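# Lift the carton with both hands and hold it

## Task

Grip the carton between the two hands, raise the whole of it at least three finger-widths above the table, and keep it motionless in the air without it touching anything else. At the end, every hand motor must read something other than moving in hand_stopped_by, or the task fails.

## Robot and tools

Robot: the upper body of a humanoid on a stand past the table's -x edge, facing roughly +x. left_arm (on the +y side) has a five-finger left hand; right_arm (on the -y side) has a right hand. Pushing or knocking anything off the table fails the task. The two arms must never collide or press hard on each other, including wrists, palms, brackets, fingers and thumbs.

Scene frame: the table top is z = 0, +z is up, +x runs away from the robot, and the table's near edge is at x = 0.18 m. The shoulders sit about 0.28 m above the pelvis and 0.10 m to either side; a hand point reaches at most 0.62 m from its shoulder. Reported positions get less accurate at long reach.

Hand point: a spot 0.05 m in front of the palm, where index pad and thumb tip meet in a pinch. Its axes are +z along the straightened fingers (the fingertips extend 0.06-0.07 m past it), +y out of the palm, and +x across the palm. On the right hand +x points away from the thumb; on the left hand it points toward the thumb. A wrist bracket on the little-finger side sticks out and can strike things. With the thumb turned fully in front of the palm, a hand can wrap around an object 0.035-0.08 m wide. Turn the thumb before the hand arrives.

Row format, shared by execute_actions and move: one flat list of 28 numbers, each in [-1, 1]. First come 14 for the left side: left_arm/dx, dy, dz, rx, ry, rz, then left_gripper/little, ring, middle, index, thumb_bend, thumb_turn, force_limit, speed. Then the same 14 for right_arm/ and right_gripper/. All 28 are required even if only one arm moves.
- dx..rz are offsets, not poses. They are measured in the hand point's own axes from its measured pose at the start of the action; within a call's first action, that is the last pose a result reported. Scale: 1.0 = 0.6 m, or 180 degrees for rotation. rx, ry, rz together form one rotation vector. Every row in an action is relative to that same start, not to the previous row.
- Finger and thumb values are absolute targets. +1 is open or straight and -1 is fully curled. For thumb_turn, +1 puts the thumb beside the palm and -1 puts it in front of the palm. A pinch is about index -0.22, thumb_bend -0.75, thumb_turn -0.57.
- force_limit runs linearly from about 0 N at -1 to 10 N at +1 (15 N for the thumb motors). It only stops closing motors.
- speed runs from near zero at -1 to full at +1; full speed crosses a finger's whole range in 0.6 s. Close at -0.9 or slower for a gentle grip.
- There is no 'unchanged' value for the hand numbers. To keep a hand as it is, resend its last eight numbers. If none were sent yet, send hand_measured (six), then hand_force_limit and hand_speed.

Tools:
- execute_actions(actions): a list of actions. Each action is a table of up to 15 rows, one row per 1/30 s step; a short table repeats its last row. An empty list just returns state and images. Each step's commanded pose is clipped to within 70 mm and 16 degrees of the measured pose, so large offsets may need several actions.
- move(target, speed, blocking): target is one 28-number row. Its offsets count from the pose in the latest result that shows one. Each hand point follows a straight path; all paths finish together in 0.5-10 s. speed is in m/s, 0.002-0.5 (default 0.25), and rotation is capped at twice that value in rad/s. The paths do not avoid obstacles or the other arm. Faster moves, and targets set deeper past a contact, press harder. blocking=false returns after 0.5 s; further actions are refused until you wait or stop.
- wait(seconds): 0-10 s, with each arm holding its last command.
- stop(): brakes a running move.
- zoom_image(camera, region): camera is cam_high, cam_left_wrist or cam_right_wrist. region is [x0, y0, x1, y1] in pixels of the 504x504 image, at most 504x504.
- show_instructions(): shows the reference pages.
- finished_scene(scene): ends the current scene; pass its number. It cannot be undone.

Results: each arm's line gives end_effector_position in metres and end_effector_quat_wxyz in the scene frame. 'Hand target' is the pose the controller is now driving toward. The hand reports hand_measured, hand_stopped_by (moving, target, force, stalled, fault), hand_load_n (positive pushes a finger open), hand_force_limit and hand_speed, each in motor order. A lost grip shows up as loads near 0. 'pose unreachable' means the clearance check altered or blocked that arm's command. A move ends with a 'move:' line (done, off_target, moving, held, fault) plus the limits that acted (paced = clipped; held = steps were blocked, after which the arm can jump fast).

Hazards: a joint reaching its load limit (22 N m for most joints, 4.4 N m for wrist pitch and yaw, including the held object's weight) stops that arm for 10 s. Sustained loads heat motors; a MOTOR HOT warning appears at 90 °C, and at 120 °C the arm goes limp. The robot keeps running while you think. To tighten a grip, raise force_limit and send a target further closed than hand_measured. Before finishing, make sure no motor reads moving.

Each tool is called after "Call:" as a command line: name --argument value for each argument, lists and objects as JSON in quotes; but a table of rows of numbers goes row by row, as --pt "numbers of a row", without its own name.

Reference images:

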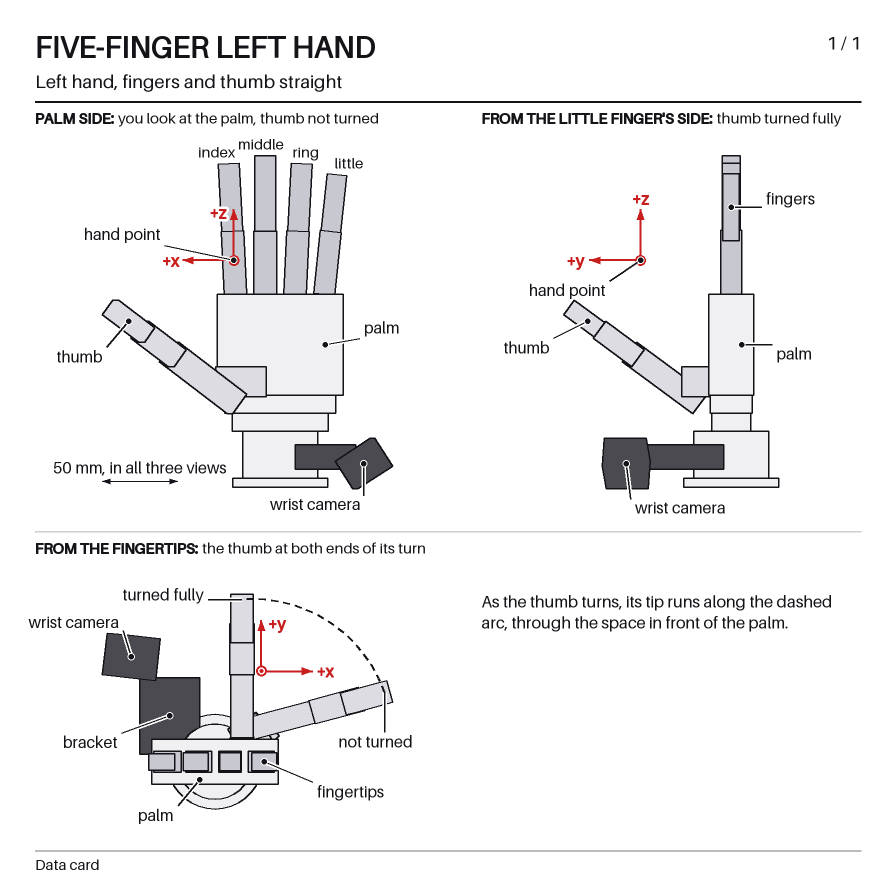

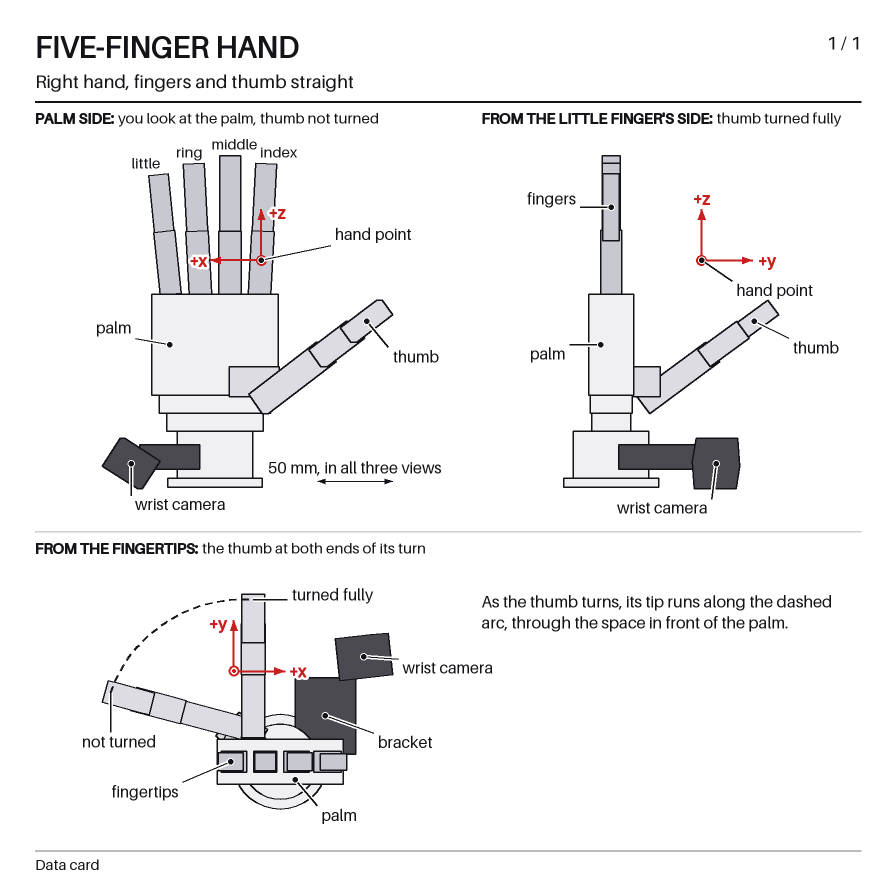

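## Session

Call:
execute_actions --actions '[]'

Scene clock: 0.00 s.
left_arm: end_effector_position=(+0.0849, +0.1576, +0.4877) hand_measured=(+1.000, +1.000, +1.000, +1.000, +1.000, +1.000) hand_load_n=(+0.0, +0.0, +0.0, +0.0, +0.0, +0.0) hand_stopped_by=(target, target, target, target, target, target) hand_force_limit=0.00 hand_speed=-0.80 end_effector_quat_wxyz=(+0.003, -0.029, -0.124, +0.992) | right_arm: end_effector_position=(+0.1934, -0.0580, +0.4412) hand_measured=(+1.000, +1.000, +1.000, +1.000, +1.000, +1.000) hand_load_n=(+0.0, +0.0, +0.0, +0.0, +0.0, +0.0) hand_stopped_by=(target, target, target, target, target, target) hand_force_limit=0.00 hand_speed=-0.80 end_effector_quat_wxyz=(+0.957, -0.219, +0.121, +0.148)
Joint positions: left_arm=[-0.167  0.563  0.253 -0.646 -0.603 -1.014 -0.215] | right_arm=[-0.037 -0.455 -0.187 -0.464  0.555 -0.963  0.425]
Joint velocities: left_arm=[-0.006  0.006  0.012  0.     0.005  0.     0.   ] | right_arm=[-0.003 -0.006  0.012  0.    -0.005  0.     0.   ]
Motor temperatures (°C, as the motors report them): left_arm=[33 28 34 35 29 23 19] | right_arm=[32 40 27 31 27 19 23]
Hand target (left_arm): +0.085, +0.158, +0.488; +0.003, -0.029, -0.124, +0.992
Hand target (right_arm): +0.193, -0.058, +0.441; +0.957, -0.219, +0.121, +0.148

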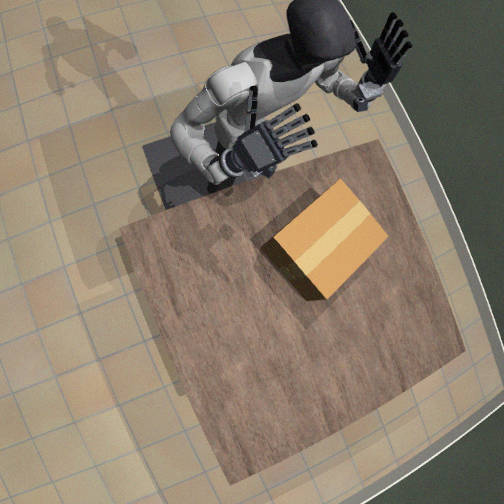

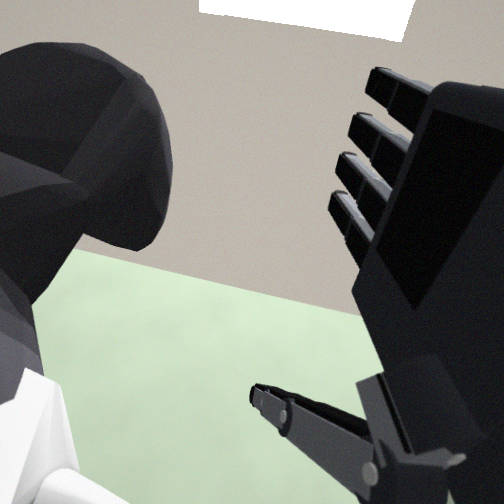

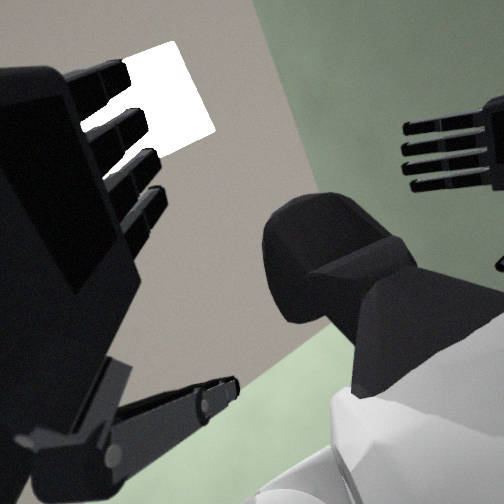

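Call:
zoom_image --camera "cam_high" --region '[130, 0, 470, 340]'

Region (130, 0, 470, 340) of cam_high's 504x504 image, scaled by 1.482, with more detail than that image has.

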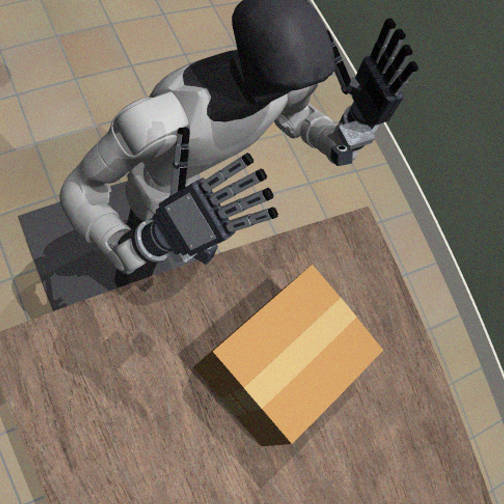

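Call:
move --target '[-0.461,-0.063,-0.401,0.170,-0.741,-0.026,1,1,1,1,1,1,0,-0.8, 0.507,-0.181,-0.214,0.048,0.610,0.139,1,1,1,1,1,1,0,-0.8]' --speed 0.4

Scene clock: 5.63 s.
left_arm: end_effector_position=(+0.3771, +0.2457, +0.2838) hand_measured=(+1.000, +1.000, +1.000, +1.000, +1.000, +1.000) hand_load_n=(+0.0, +0.0, +0.0, +0.0, +0.0, +0.0) hand_stopped_by=(target, target, target, target, target, target) hand_force_limit=0.00 hand_speed=-0.80 end_effector_quat_wxyz=(-0.054, +0.859, +0.140, +0.490) | right_arm: end_effector_position=(+0.4891, -0.1254, +0.2853) hand_measured=(+1.000, +1.000, +1.000, +1.000, +1.000, +1.000) hand_load_n=(+0.0, +0.0, +0.0, +0.0, +0.0, +0.0) hand_stopped_by=(target, target, target, target, target, target) hand_force_limit=0.00 hand_speed=-0.80 end_effector_quat_wxyz=(+0.422, -0.167, +0.888, +0.078)
Joint positions: left_arm=[-0.481  1.231  0.088 -0.537 -1.98   0.769  1.115] | right_arm=[-1.058 -1.345  0.446  0.335  1.254  0.968  0.245]
Joint velocities: left_arm=[-0.055 -0.252  0.152  0.038  0.003  0.303  0.16 ] | right_arm=[-0.011  0.006  0.012  0.012  0.003  0.     0.006]
Motor temperatures (°C, as the motors report them): left_arm=[33 28 34 35 29 23 19] | right_arm=[33 41 27 32 27 20 23]
Hand target (left_arm): +0.377, +0.246, +0.284; -0.052, +0.859, +0.142, +0.489
Hand target (right_arm): +0.489, -0.126, +0.285; +0.421, -0.168, +0.888, +0.077
Off the commanded pose (left_arm): 0.006 m, 10 deg.
Off the commanded pose (right_arm): 0.015 m, 1 deg.
joint sent to its limit (left arm) — the command would take joint 5 (wrist roll) past its lower limit, so that joint was sent only as far as its limit.
move: off_target (left_arm, right_arm)

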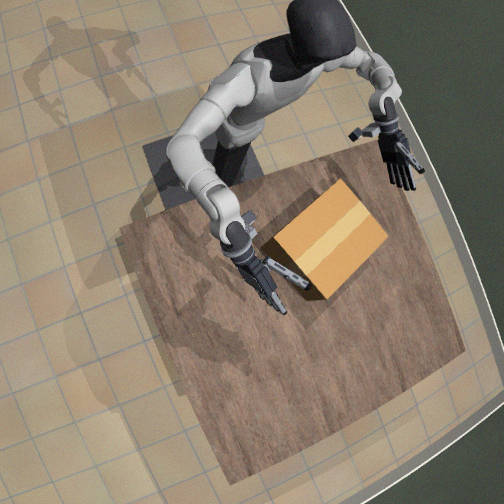

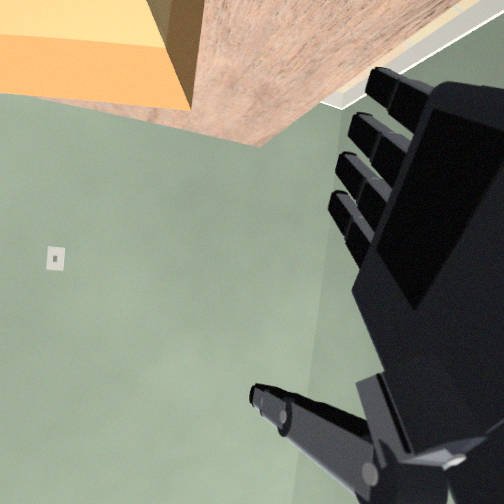

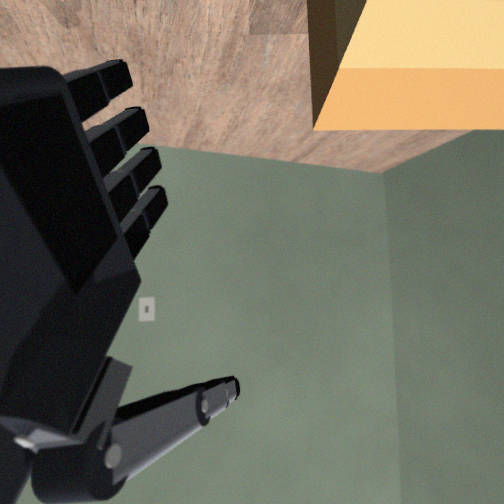

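Call:
zoom_image --camera "cam_high" --region '[200, 90, 452, 342]'

Call:
execute_actions --actions '[]'

Region (200, 90, 452, 342) of cam_high's 504x504 image, scaled by 2.000, with more detail than that image has.

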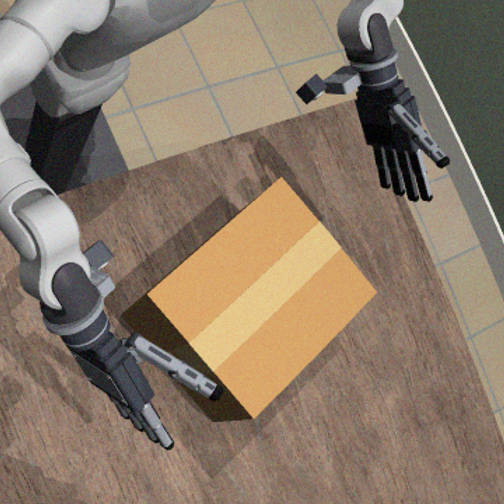

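Scene clock: 5.70 s.
left_arm: end_effector_position=(+0.3771, +0.2458, +0.2836) hand_measured=(+1.000, +1.000, +1.000, +1.000, +1.000, +1.000) hand_load_n=(+0.0, +0.0, +0.0, +0.0, +0.0, +0.0) hand_stopped_by=(target, target, target, target, target, target) hand_force_limit=0.00 hand_speed=-0.80 end_effector_quat_wxyz=(-0.054, +0.859, +0.140, +0.490) | right_arm: end_effector_position=(+0.4891, -0.1254, +0.2853) hand_measured=(+1.000, +1.000, +1.000, +1.000, +1.000, +1.000) hand_load_n=(+0.0, +0.0, +0.0, +0.0, +0.0, +0.0) hand_stopped_by=(target, target, target, target, target, target) hand_force_limit=0.00 hand_speed=-0.80 end_effector_quat_wxyz=(+0.422, -0.167, +0.888, +0.078)
Joint positions: left_arm=[-0.484  1.217  0.096 -0.535 -1.98   0.783  1.123] | right_arm=[-1.059 -1.345  0.447  0.335  1.254  0.968  0.246]
Joint velocities: left_arm=[-0.025 -0.101  0.049  0.003  0.002  0.118  0.058] | right_arm=[-0.002  0.012  0.008  0.002 -0.006  0.     0.001]
Motor temperatures (°C, as the motors report them): left_arm=[33 28 34 35 29 23 19] | right_arm=[33 41 27 32 27 20 23]
Hand target (left_arm): +0.377, +0.246, +0.284; -0.052, +0.859, +0.142, +0.489
Hand target (right_arm): +0.489, -0.126, +0.285; +0.421, -0.168, +0.888, +0.077
Off the commanded pose (left_arm): 0.006 m, 10 deg.
Off the commanded pose (right_arm): 0.015 m, 1 deg.

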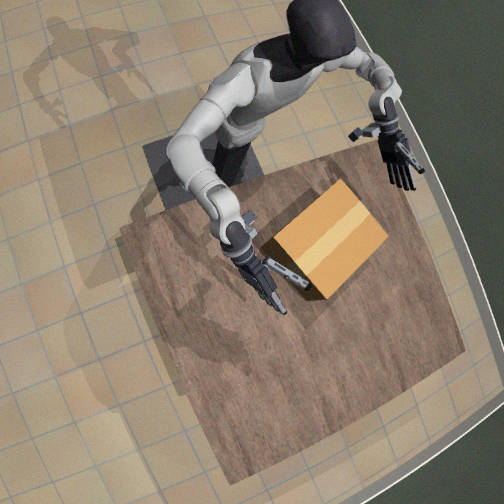

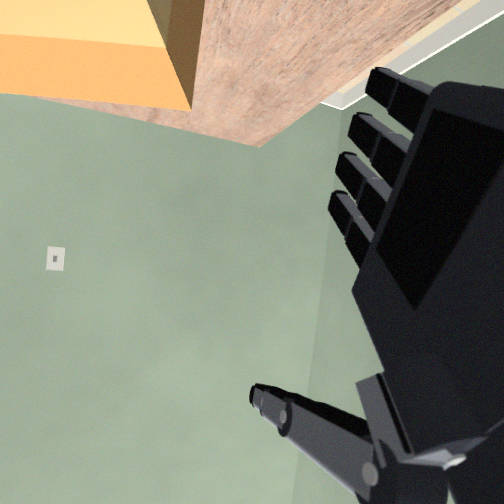

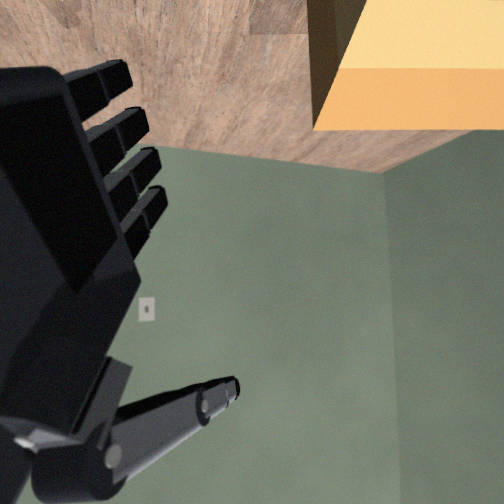

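Call:
move --target '[-0.188,0.091,0.160,0.0146,-0.050,0.007,1,1,1,1,1,1,0,-0.8, 0.148,0.143,0.202,0.011,0.005,0.010,1,1,1,1,1,1,0,-0.8]' --speed 0.15

Scene clock: 9.53 s.
left_arm: end_effector_position=(+0.4150, +0.2012, +0.1341) hand_measured=(+1.000, +1.000, +1.000, +1.000, +1.000, +1.000) hand_load_n=(+0.0, +0.0, +0.0, +0.0, +0.0, +0.0) hand_stopped_by=(target, target, target, target, target, target) hand_force_limit=0.00 hand_speed=-0.80 end_effector_quat_wxyz=(-0.069, +0.896, +0.154, +0.411) | right_arm: end_effector_position=(+0.4944, -0.0392, +0.1355) hand_measured=(+1.000, +1.000, +1.000, +1.000, +1.000, +1.000) hand_load_n=(+0.0, +0.0, +0.0, +0.0, +0.0, +0.0) hand_stopped_by=(target, target, target, target, target, target) hand_force_limit=0.00 hand_speed=-0.80 end_effector_quat_wxyz=(+0.411, -0.137, +0.899, +0.068)
Joint positions: left_arm=[-0.58   0.741 -0.394 -0.195 -1.404  0.673  1.033] | right_arm=[-0.83  -0.836  0.558  0.33   1.181  0.626 -0.207]
Joint velocities: left_arm=[ 0.008  0.002 -0.006  0.011 -0.002  0.     0.   ] | right_arm=[ 0.     0.012  0.017 -0.003  0.002 -0.001  0.   ]
Motor temperatures (°C, as the motors report them): left_arm=[34 29 34 35 29 23 19] | right_arm=[34 41 27 32 27 20 23]
Hand target (left_arm): +0.416, +0.202, +0.135; -0.070, +0.895, +0.154, +0.412
Hand target (right_arm): +0.495, -0.040, +0.136; +0.413, -0.137, +0.898, +0.066
Off the commanded pose (left_arm): 0.010 m, 1 deg.
Off the commanded pose (right_arm): 0.008 m, 1 deg.
move: off_target (left_arm, right_arm)

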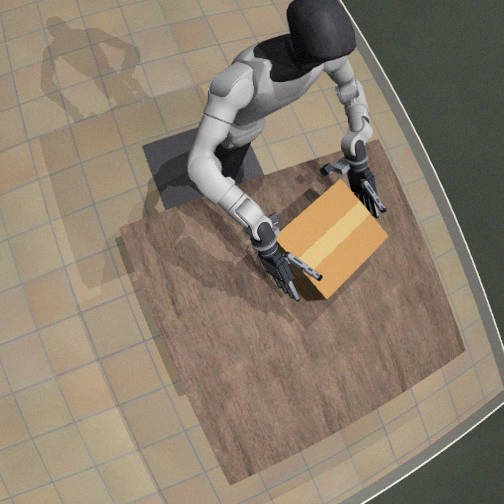

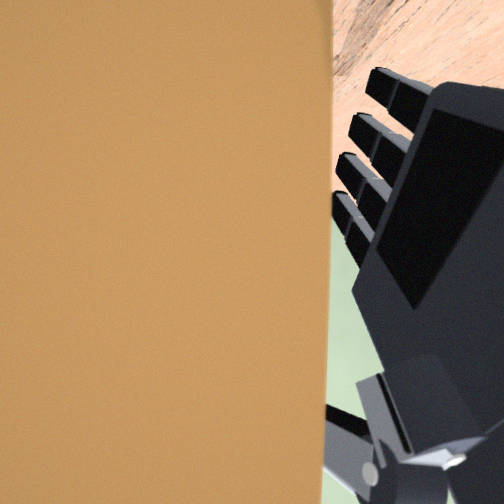

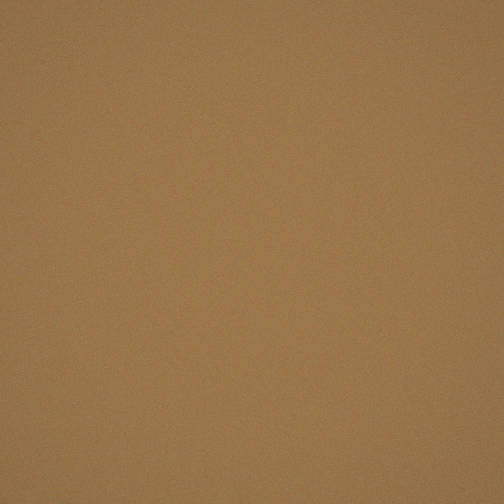

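Call:
zoom_image --camera "cam_high" --region '[230, 130, 410, 310]'

Region (230, 130, 410, 310) of cam_high's 504x504 image, scaled by 2.800, with more detail than that image has.

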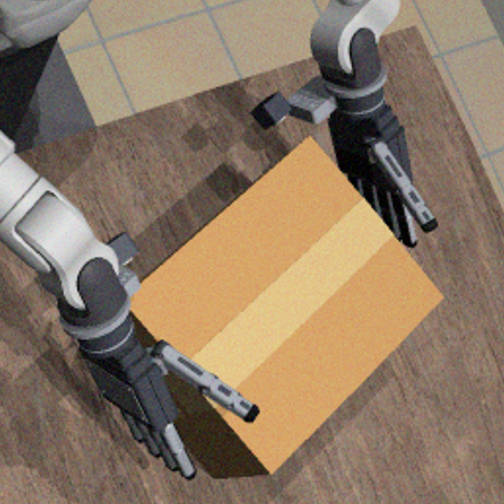

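Call:
move --target '[0.036,0.067,-0.012,0,0,0,1,1,1,1,1,1,0,-0.8, -0.034,0.035,-0.011,0,0,0,1,1,1,1,1,1,0,-0.8]' --speed 0.08

Scene clock: 11.13 s.
left_arm: end_effector_position=(+0.4366, +0.1664, +0.1550) hand_measured=(+1.000, +1.000, +1.000, +1.000, +1.000, +1.000) hand_load_n=(+0.0, +0.0, +0.0, +0.0, +0.0, +0.0) hand_stopped_by=(target, target, target, target, target, target) hand_force_limit=0.00 hand_speed=-0.80 end_effector_quat_wxyz=(-0.066, +0.896, +0.157, +0.411) | right_arm: end_effector_position=(+0.4952, -0.0170, +0.1544) hand_measured=(+1.000, +1.000, +1.000, +1.000, +1.000, +1.000) hand_load_n=(+0.0, +0.0, +0.0, +0.0, +0.0, +0.0) hand_stopped_by=(target, target, target, target, target, target) hand_force_limit=0.00 hand_speed=-0.80 end_effector_quat_wxyz=(+0.411, -0.140, +0.899, +0.066)
Joint positions: left_arm=[-0.74   0.592 -0.426 -0.137 -1.448  0.726  1.205] | right_arm=[-0.89  -0.81   0.536  0.263  1.239  0.721 -0.327]
Joint velocities: left_arm=[-0.003 -0.006  0.002  0.003  0.     0.004  0.   ] | right_arm=[-0.003 -0.002 -0.008  0.003  0.005  0.002  0.   ]
Motor temperatures (°C, as the motors report them): left_arm=[34 29 34 35 29 23 19] | right_arm=[35 42 28 32 27 20 23]
Hand target (left_arm): +0.436, +0.166, +0.153; -0.066, +0.897, +0.157, +0.408
Hand target (right_arm): +0.495, -0.016, +0.155; +0.410, -0.139, +0.899, +0.068
Off the commanded pose (left_arm): 0.000 m, 1 deg.
Off the commanded pose (right_arm): 0.001 m, 0 deg.
move: done

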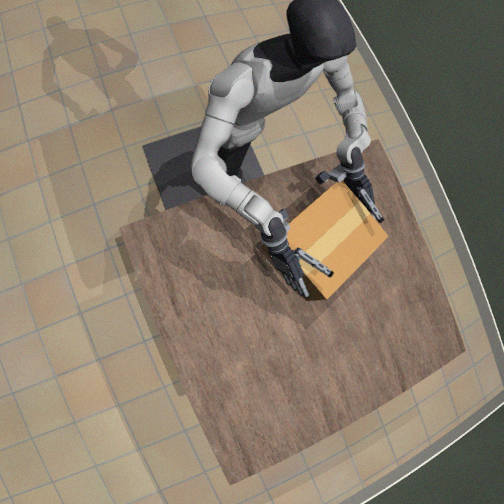

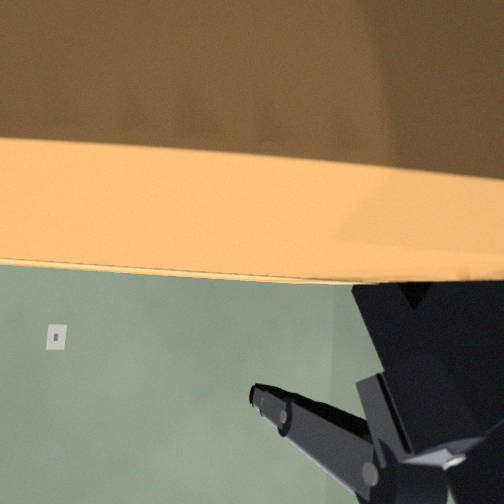

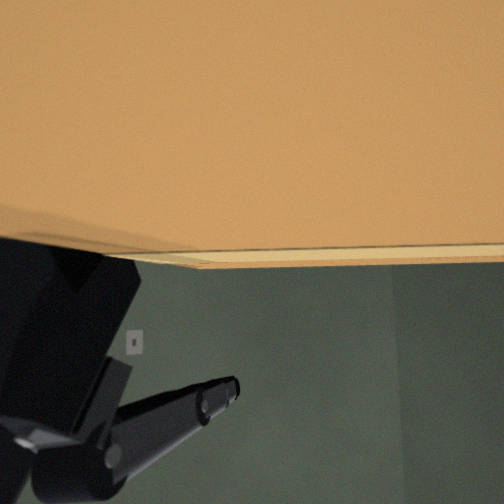

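Call:
move --target '[-0.021,0.012,-0.015,0,0,0,1,1,1,1,1,1,0,-0.8, 0.026,0.010,-0.011,0,0,0,1,1,1,1,1,1,0,-0.8]' --speed 0.05

Call:
execute_actions --actions '[[[0,0.003,0,0,0,0,1,1,1,1,1,1,0,-0.8,0,0.003,0,0,0,0,1,1,1,1,1,1,0,-0.8],[0,0.006,0,0,0,0,1,1,1,1,1,1,0,-0.8,0,0.006,0,0,0,0,1,1,1,1,1,1,0,-0.8],[0,0.008,0,0,0,0,1,1,1,1,1,1,0,-0.8,0,0.008,0,0,0,0,1,1,1,1,1,1,0,-0.8],[0,0.010,0,0,0,0,1,1,1,1,1,1,0,-0.8,0,0.010,0,0,0,0,1,1,1,1,1,1,0,-0.8],[0,0.012,0,0,0,0,1,1,1,1,1,1,0,-0.8,0,0.012,0,0,0,0,1,1,1,1,1,1,0,-0.8],[0,0.014,0,0,0,0,1,1,1,1,1,1,0,-0.8,0,0.014,0,0,0,0,1,1,1,1,1,1,0,-0.8],[0,0.016,0,0,0,0,1,1,1,1,1,1,0,-0.8,0,0.016,0,0,0,0,1,1,1,1,1,1,0,-0.8],[0,0.018,0,0,0,0,1,1,1,1,1,1,0,-0.8,0,0.018,0,0,0,0,1,1,1,1,1,1,0,-0.8],[0,0.020,0,0,0,0,1,1,1,1,1,1,0,-0.8,0,0.020,0,0,0,0,1,1,1,1,1,1,0,-0.8],[0,0.022,0,0,0,0,1,1,1,1,1,1,0,-0.8,0,0.022,0,0,0,0,1,1,1,1,1,1,0,-0.8],[0,0.025,0,0,0,0,1,1,1,1,1,1,0,-0.8,0,0.025,0,0,0,0,1,1,1,1,1,1,0,-0.8]]]'

Scene clock: 12.83 s.
left_arm: end_effector_position=(+0.4252, +0.1587, +0.1505) hand_measured=(+1.000, +1.000, +1.000, +1.000, +1.000, +1.000) hand_load_n=(+0.0, +0.0, +0.0, +0.0, +0.0, +0.0) hand_stopped_by=(target, target, target, target, target, target) hand_force_limit=0.00 hand_speed=-0.80 end_effector_quat_wxyz=(-0.071, +0.896, +0.159, +0.409) | right_arm: end_effector_position=(+0.4800, -0.0189, +0.1457) hand_measured=(+1.000, +1.000, +1.000, +1.000, +1.000, +1.000) hand_load_n=(+0.0, +0.0, +0.0, +0.0, +0.0, +0.0) hand_stopped_by=(target, target, target, target, target, target) hand_force_limit=0.00 hand_speed=-0.80 end_effector_quat_wxyz=(+0.411, -0.140, +0.899, +0.061)
Joint positions: left_arm=[-0.694  0.572 -0.443 -0.205 -1.442  0.708  1.267] | right_arm=[-0.802 -0.826  0.516  0.154  1.252  0.708 -0.39 ]
Joint velocities: left_arm=[ 0.003  0.008 -0.009 -0.002  0.005 -0.001  0.   ] | right_arm=[-0.005 -0.009  0.002  0.    -0.006  0.     0.   ]
Motor temperatures (°C, as the motors report them): left_arm=[34 29 34 35 29 23 19] | right_arm=[35 42 28 32 27 20 23]
Hand target (left_arm): +0.425, +0.155, +0.150; -0.067, +0.896, +0.157, +0.410
Hand target (right_arm): +0.479, -0.017, +0.147; +0.411, -0.140, +0.899, +0.065
Off the commanded pose (left_arm): 0.004 m, 1 deg.
Off the commanded pose (right_arm): 0.003 m, 1 deg.
move: off_target (left_arm)

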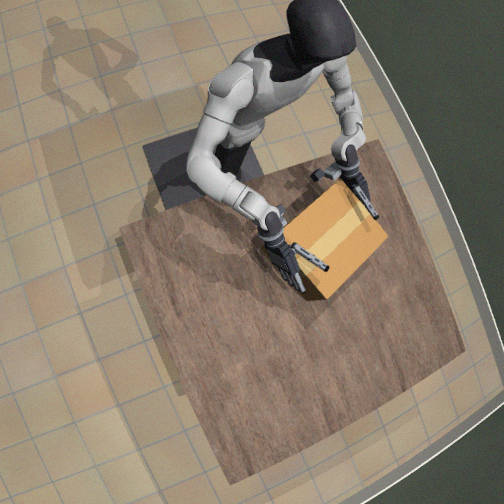

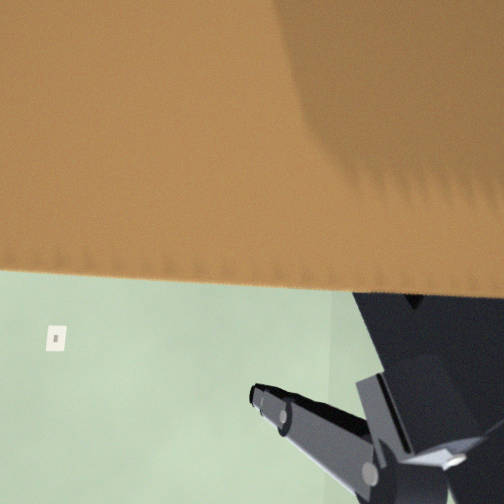

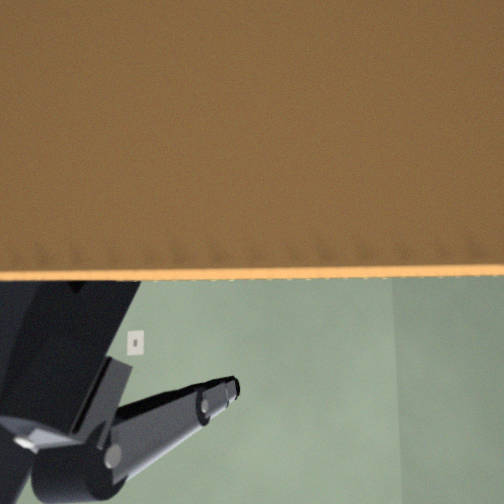

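Scene clock: 13.33 s.
left_arm: end_effector_position=(+0.4283, +0.1624, +0.1467) hand_measured=(+1.000, +1.000, +1.000, +1.000, +1.000, +1.000) hand_load_n=(+0.0, +0.0, +0.0, +0.0, +0.0, +0.0) hand_stopped_by=(target, target, target, target, target, target) hand_force_limit=0.00 hand_speed=-0.80 end_effector_quat_wxyz=(-0.095, +0.893, +0.169, +0.405) | right_arm: end_effector_position=(+0.4824, -0.0215, +0.1440) hand_measured=(+1.000, +1.000, +1.000, +1.000, +1.000, +1.000) hand_load_n=(+0.0, +0.0, +0.0, +0.0, +0.0, +0.0) hand_stopped_by=(target, target, target, target, target, target) hand_force_limit=0.00 hand_speed=-0.80 end_effector_quat_wxyz=(+0.415, -0.133, +0.899, +0.036)
Joint positions: left_arm=[-0.714  0.537 -0.458 -0.171 -1.414  0.704  1.317] | right_arm=[-0.802 -0.81   0.515  0.133  1.252  0.719 -0.472]
Joint velocities: left_arm=[ 0.005 -0.014 -0.003  0.014  0.017  0.     0.009] | right_arm=[ 0.003  0.012 -0.005 -0.006  0.005  0.009 -0.024]
Motor temperatures (°C, as the motors report them): left_arm=[35 29 34 35 29 23 19] | right_arm=[35 42 28 32 27 20 23]
Hand target (left_arm): +0.429, +0.145, +0.150; -0.071, +0.896, +0.160, +0.408
Hand target (right_arm): +0.475, -0.005, +0.145; +0.410, -0.141, +0.899, +0.060
Off the commanded pose (left_arm): 0.018 m, 3 deg.
Off the commanded pose (right_arm): 0.018 m, 3 deg.

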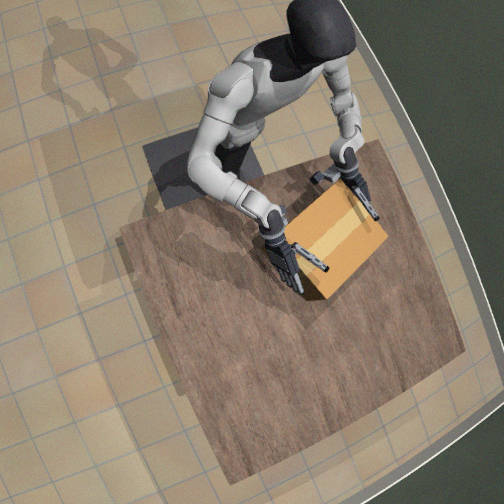

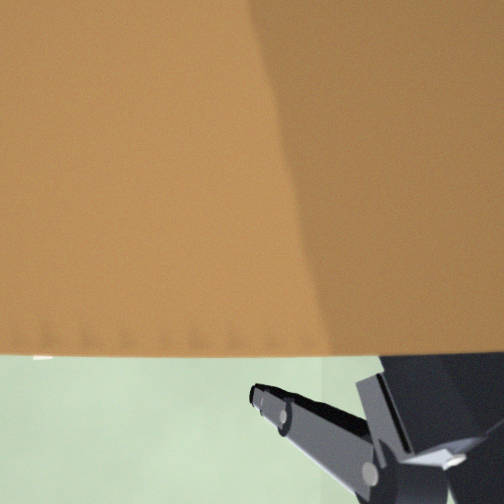

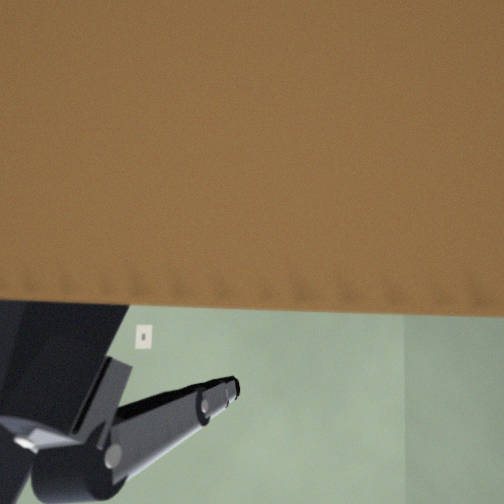

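Call:
execute_actions --actions '[[[0,0.030,0,-0.021,0,0,1,1,1,1,1,1,0,-0.8,0,0.030,0,-0.021,0,0,1,1,1,1,1,1,0,-0.8],[0,0.031,0,-0.024,0,0,1,1,1,1,1,1,0,-0.8,0,0.031,0,-0.024,0,0,1,1,1,1,1,1,0,-0.8],[0,0.032,0,-0.027,0,0,1,1,1,1,1,1,0,-0.8,0,0.032,0,-0.027,0,0,1,1,1,1,1,1,0,-0.8],[0,0.033,0,-0.030,0,0,1,1,1,1,1,1,0,-0.8,0,0.033,0,-0.030,0,0,1,1,1,1,1,1,0,-0.8],[0,0.034,0,-0.033,0,0,1,1,1,1,1,1,0,-0.8,0,0.034,0,-0.033,0,0,1,1,1,1,1,1,0,-0.8],[0,0.035,0,-0.036,0,0,1,1,1,1,1,1,0,-0.8,0,0.035,0,-0.036,0,0,1,1,1,1,1,1,0,-0.8],[0,0.036,0,-0.039,0,0,1,1,1,1,1,1,0,-0.8,0,0.036,0,-0.039,0,0,1,1,1,1,1,1,0,-0.8],[0,0.037,0,-0.042,0,0,1,1,1,1,1,1,0,-0.8,0,0.037,0,-0.042,0,0,1,1,1,1,1,1,0,-0.8],[0,0.038,0,-0.045,0,0,0.6,0.6,0.6,0.6,1,1,-0.6,-0.85,0,0.038,0,-0.045,0,0,0.6,0.6,0.6,0.6,1,1,-0.6,-0.85]]]'

Call:
wait --seconds 0.5

Scene clock: 14.37 s.
left_arm: end_effector_position=(+0.4369, +0.1617, +0.1447) hand_measured=(+0.968, +0.968, +0.968, +0.968, +1.000, +1.000) hand_load_n=(+0.0, +0.0, +0.0, +0.0, +0.0, +0.0) hand_stopped_by=(moving, moving, moving, moving, target, target) hand_force_limit=-0.60 hand_speed=-0.85 end_effector_quat_wxyz=(-0.060, +0.894, +0.155, +0.416) | right_arm: end_effector_position=(+0.4840, -0.0173, +0.1424) hand_measured=(+0.968, +0.968, +0.968, +0.968, +1.000, +1.000) hand_load_n=(+0.0, +0.0, +0.0, +0.0, +0.0, +0.0) hand_stopped_by=(moving, moving, moving, moving, target, target) hand_force_limit=-0.60 hand_speed=-0.85 end_effector_quat_wxyz=(+0.408, -0.148, +0.898, +0.076)
Joint positions: left_arm=[-0.712  0.576 -0.453 -0.117 -1.381  0.685  1.142] | right_arm=[-0.824 -0.812  0.53   0.231  1.207  0.687 -0.29 ]
Joint velocities: left_arm=[ 0.008  0.009 -0.002  0.011  0.002 -0.009 -0.025] | right_arm=[ 0.009  0.014 -0.009  0.008 -0.018  0.     0.031]
Motor temperatures (°C, as the motors report them): left_arm=[35 29 34 35 29 23 19] | right_arm=[36 42 28 32 27 20 23]
Hand target (left_arm): +0.436, +0.142, +0.147; -0.031, +0.897, +0.140, +0.417
Hand target (right_arm): +0.476, +0.000, +0.143; +0.404, -0.161, +0.895, +0.100
Off the commanded pose (left_arm): 0.020 m, 4 deg.
Off the commanded pose (right_arm): 0.019 m, 3 deg.

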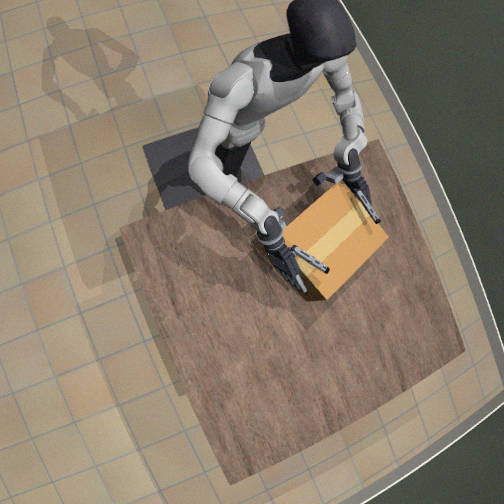

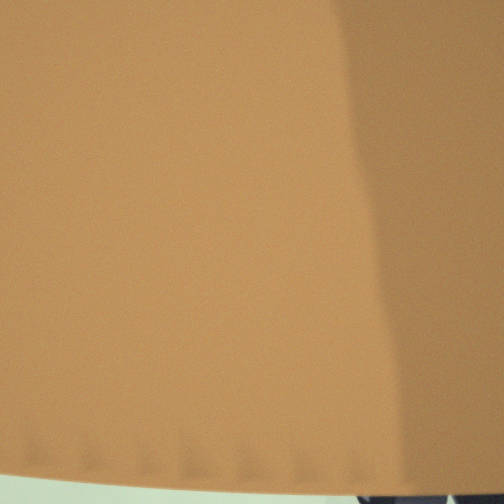

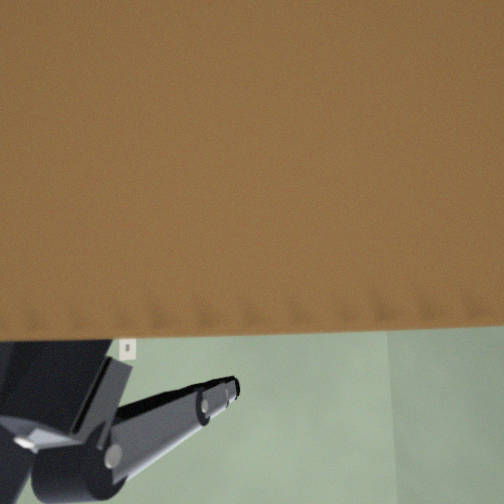

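Scene clock: 14.87 s.
left_arm: end_effector_position=(+0.4372, +0.1631, +0.1439) hand_measured=(+0.844, +0.876, +0.886, +0.868, +1.000, +1.000) hand_load_n=(+3.5, +0.0, +0.0, +1.0, +0.0, +0.0) hand_stopped_by=(force, force, force, force, target, target) hand_force_limit=-0.60 hand_speed=-0.85 end_effector_quat_wxyz=(-0.063, +0.894, +0.155, +0.416) | right_arm: end_effector_position=(+0.4846, -0.0182, +0.1417) hand_measured=(+0.842, +0.844, +0.868, +0.860, +1.000, +1.000) hand_load_n=(+0.0, +3.5, +0.0, +1.0, +0.0, +0.0) hand_stopped_by=(moving, force, force, force, target, target) hand_force_limit=-0.60 hand_speed=-0.85 end_effector_quat_wxyz=(+0.409, -0.150, +0.897, +0.072)
Joint positions: left_arm=[-0.712  0.576 -0.453 -0.113 -1.375  0.685  1.141] | right_arm=[-0.825 -0.811  0.532  0.233  1.199  0.687 -0.289]
Joint velocities: left_arm=[-0.006  0.017 -0.014 -0.011 -0.005  0.     0.   ] | right_arm=[ 0.    -0.012  0.002  0.003 -0.003  0.     0.   ]
Motor temperatures (°C, as the motors report them): left_arm=[35 28 34 35 29 23 19] | right_arm=[36 42 28 32 27 20 23]
Hand target (left_arm): +0.436, +0.142, +0.147; -0.031, +0.897, +0.140, +0.417
Hand target (right_arm): +0.476, +0.000, +0.143; +0.404, -0.161, +0.895, +0.100
Off the commanded pose (left_arm): 0.022 m, 4 deg.
Off the commanded pose (right_arm): 0.020 m, 3 deg.
wait: 0.50 s; no rest

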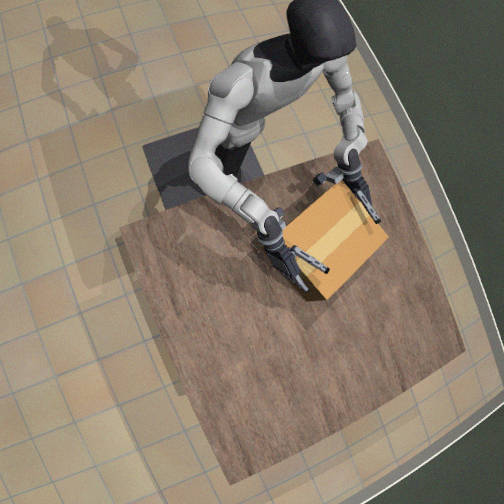

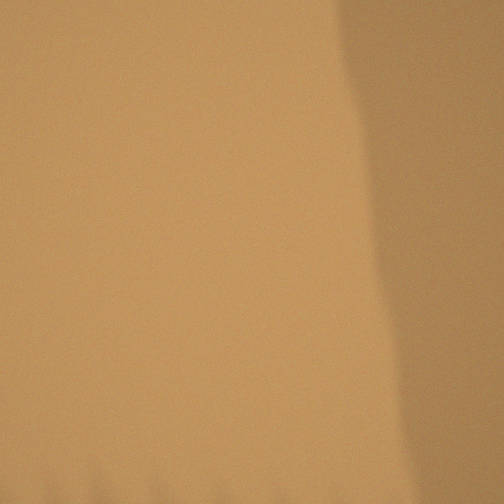

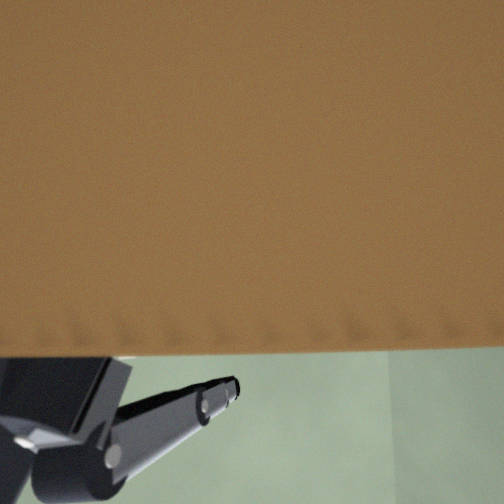

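Call:
execute_actions --actions '[[[-0.005,0.036,-0.014,-0.024,0,0,0.6,0.6,0.6,0.6,1,1,-0.6,-0.85,0.001,0.036,-0.004,-0.021,0,0,0.6,0.6,0.6,0.6,1,1,-0.6,-0.85],[-0.006,0.040,-0.016,-0.026,0,0,0.6,0.6,0.6,0.6,1,1,-0.6,-0.85,0.001,0.040,-0.005,-0.023,0,0,0.6,0.6,0.6,0.6,1,1,-0.6,-0.85],[-0.007,0.044,-0.017,-0.028,0,0,0.6,0.6,0.6,0.6,1,1,-0.6,-0.85,0.001,0.044,-0.005,-0.025,0,0,0.6,0.6,0.6,0.6,1,1,-0.6,-0.85],[-0.007,0.048,-0.019,-0.030,0,0,0.6,0.6,0.6,0.6,1,1,-0.6,-0.85,0.001,0.048,-0.006,-0.027,0,0,0.6,0.6,0.6,0.6,1,1,-0.6,-0.85],[-0.008,0.052,-0.020,-0.032,0,0,0.6,0.6,0.6,0.6,1,1,-0.6,-0.85,0.001,0.052,-0.006,-0.029,0,0,0.6,0.6,0.6,0.6,1,1,-0.6,-0.85],[-0.008,0.056,-0.022,-0.035,0,0,0.6,0.6,0.6,0.6,1,1,-0.6,-0.85,0.002,0.056,-0.007,-0.031,0,0,0.6,0.6,0.6,0.6,1,1,-0.6,-0.85],[-0.009,0.060,-0.023,-0.037,0,0,0.6,0.6,0.6,0.6,1,1,-0.6,-0.85,0.002,0.060,-0.007,-0.033,0,0,0.6,0.6,0.6,0.6,1,1,-0.6,-0.85],[-0.010,0.064,-0.025,-0.039,0,0,0.6,0.6,0.6,0.6,1,1,-0.6,-0.85,0.002,0.064,-0.008,-0.035,0,0,0.6,0.6,0.6,0.6,1,1,-0.6,-0.85],[-0.010,0.068,-0.027,-0.042,0,0,0.6,0.6,0.6,0.6,1,1,-0.6,-0.85,0.002,0.068,-0.008,-0.038,0,0,0.6,0.6,0.6,0.6,1,1,-0.6,-0.85],[-0.011,0.072,-0.028,-0.044,0,0,0.6,0.6,0.6,0.6,1,1,-0.6,-0.85,0.002,0.073,-0.009,-0.040,0,0,0.6,0.6,0.6,0.6,1,1,-0.6,-0.85]]]'

Scene clock: 15.93 s.
left_arm: end_effector_position=(+0.4360, +0.1618, +0.1433) hand_measured=(+0.844, +0.876, +0.886, +0.868, +1.000, +1.000) hand_load_n=(+4.0, +0.5, +1.0, +3.0, +0.0, +0.0) hand_stopped_by=(force, force, force, force, target, target) hand_force_limit=-0.60 hand_speed=-0.85 end_effector_quat_wxyz=(-0.068, +0.891, +0.152, +0.423) | right_arm: end_effector_position=(+0.4841, -0.0177, +0.1412) hand_measured=(+0.810, +0.844, +0.868, +0.860, +1.000, +1.000) hand_load_n=(+2.5, +2.5, +0.5, +2.0, +0.0, +0.0) hand_stopped_by=(force, force, force, force, target, target) hand_force_limit=-0.60 hand_speed=-0.85 end_effector_quat_wxyz=(+0.410, -0.153, +0.896, +0.069)
Joint positions: left_arm=[-0.697  0.567 -0.46  -0.126 -1.341  0.676  1.138] | right_arm=[-0.824 -0.81   0.533  0.228  1.19   0.689 -0.292]
Joint velocities: left_arm=[ 0.011 -0.003  0.008  0.006  0.025  0.     0.   ] | right_arm=[-0.008 -0.003  0.003  0.008 -0.005  0.     0.   ]
Motor temperatures (°C, as the motors report them): left_arm=[35 28 34 36 29 23 19] | right_arm=[36 41 28 32 27 20 24]
Hand target (left_arm): +0.433, +0.118, +0.151; -0.002, +0.897, +0.126, +0.424
Hand target (right_arm): +0.465, +0.020, +0.145; +0.398, -0.175, +0.891, +0.128
Off the commanded pose (left_arm): 0.046 m, 8 deg.
Off the commanded pose (right_arm): 0.044 m, 7 deg.

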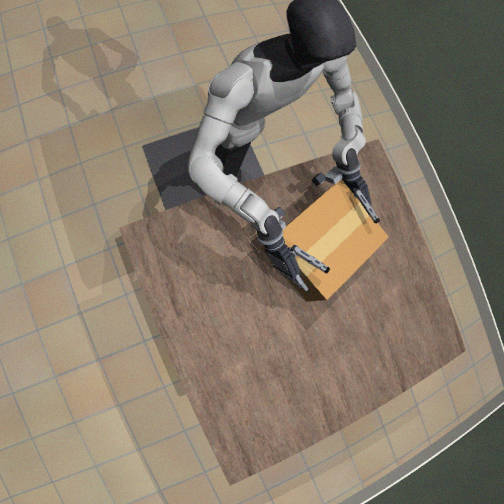

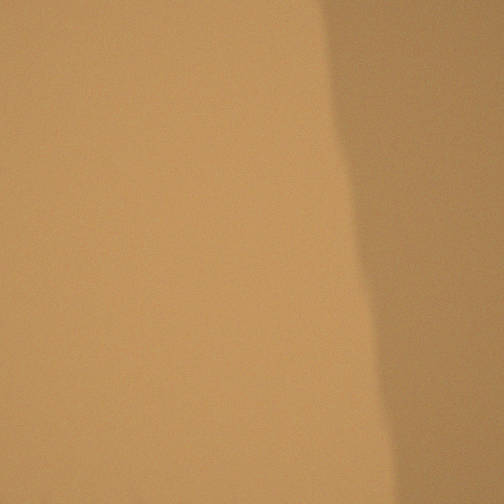

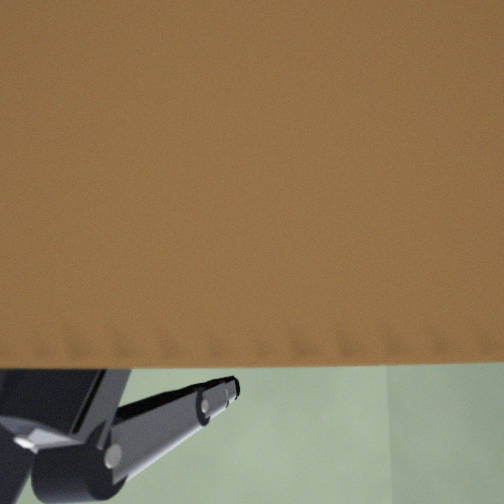

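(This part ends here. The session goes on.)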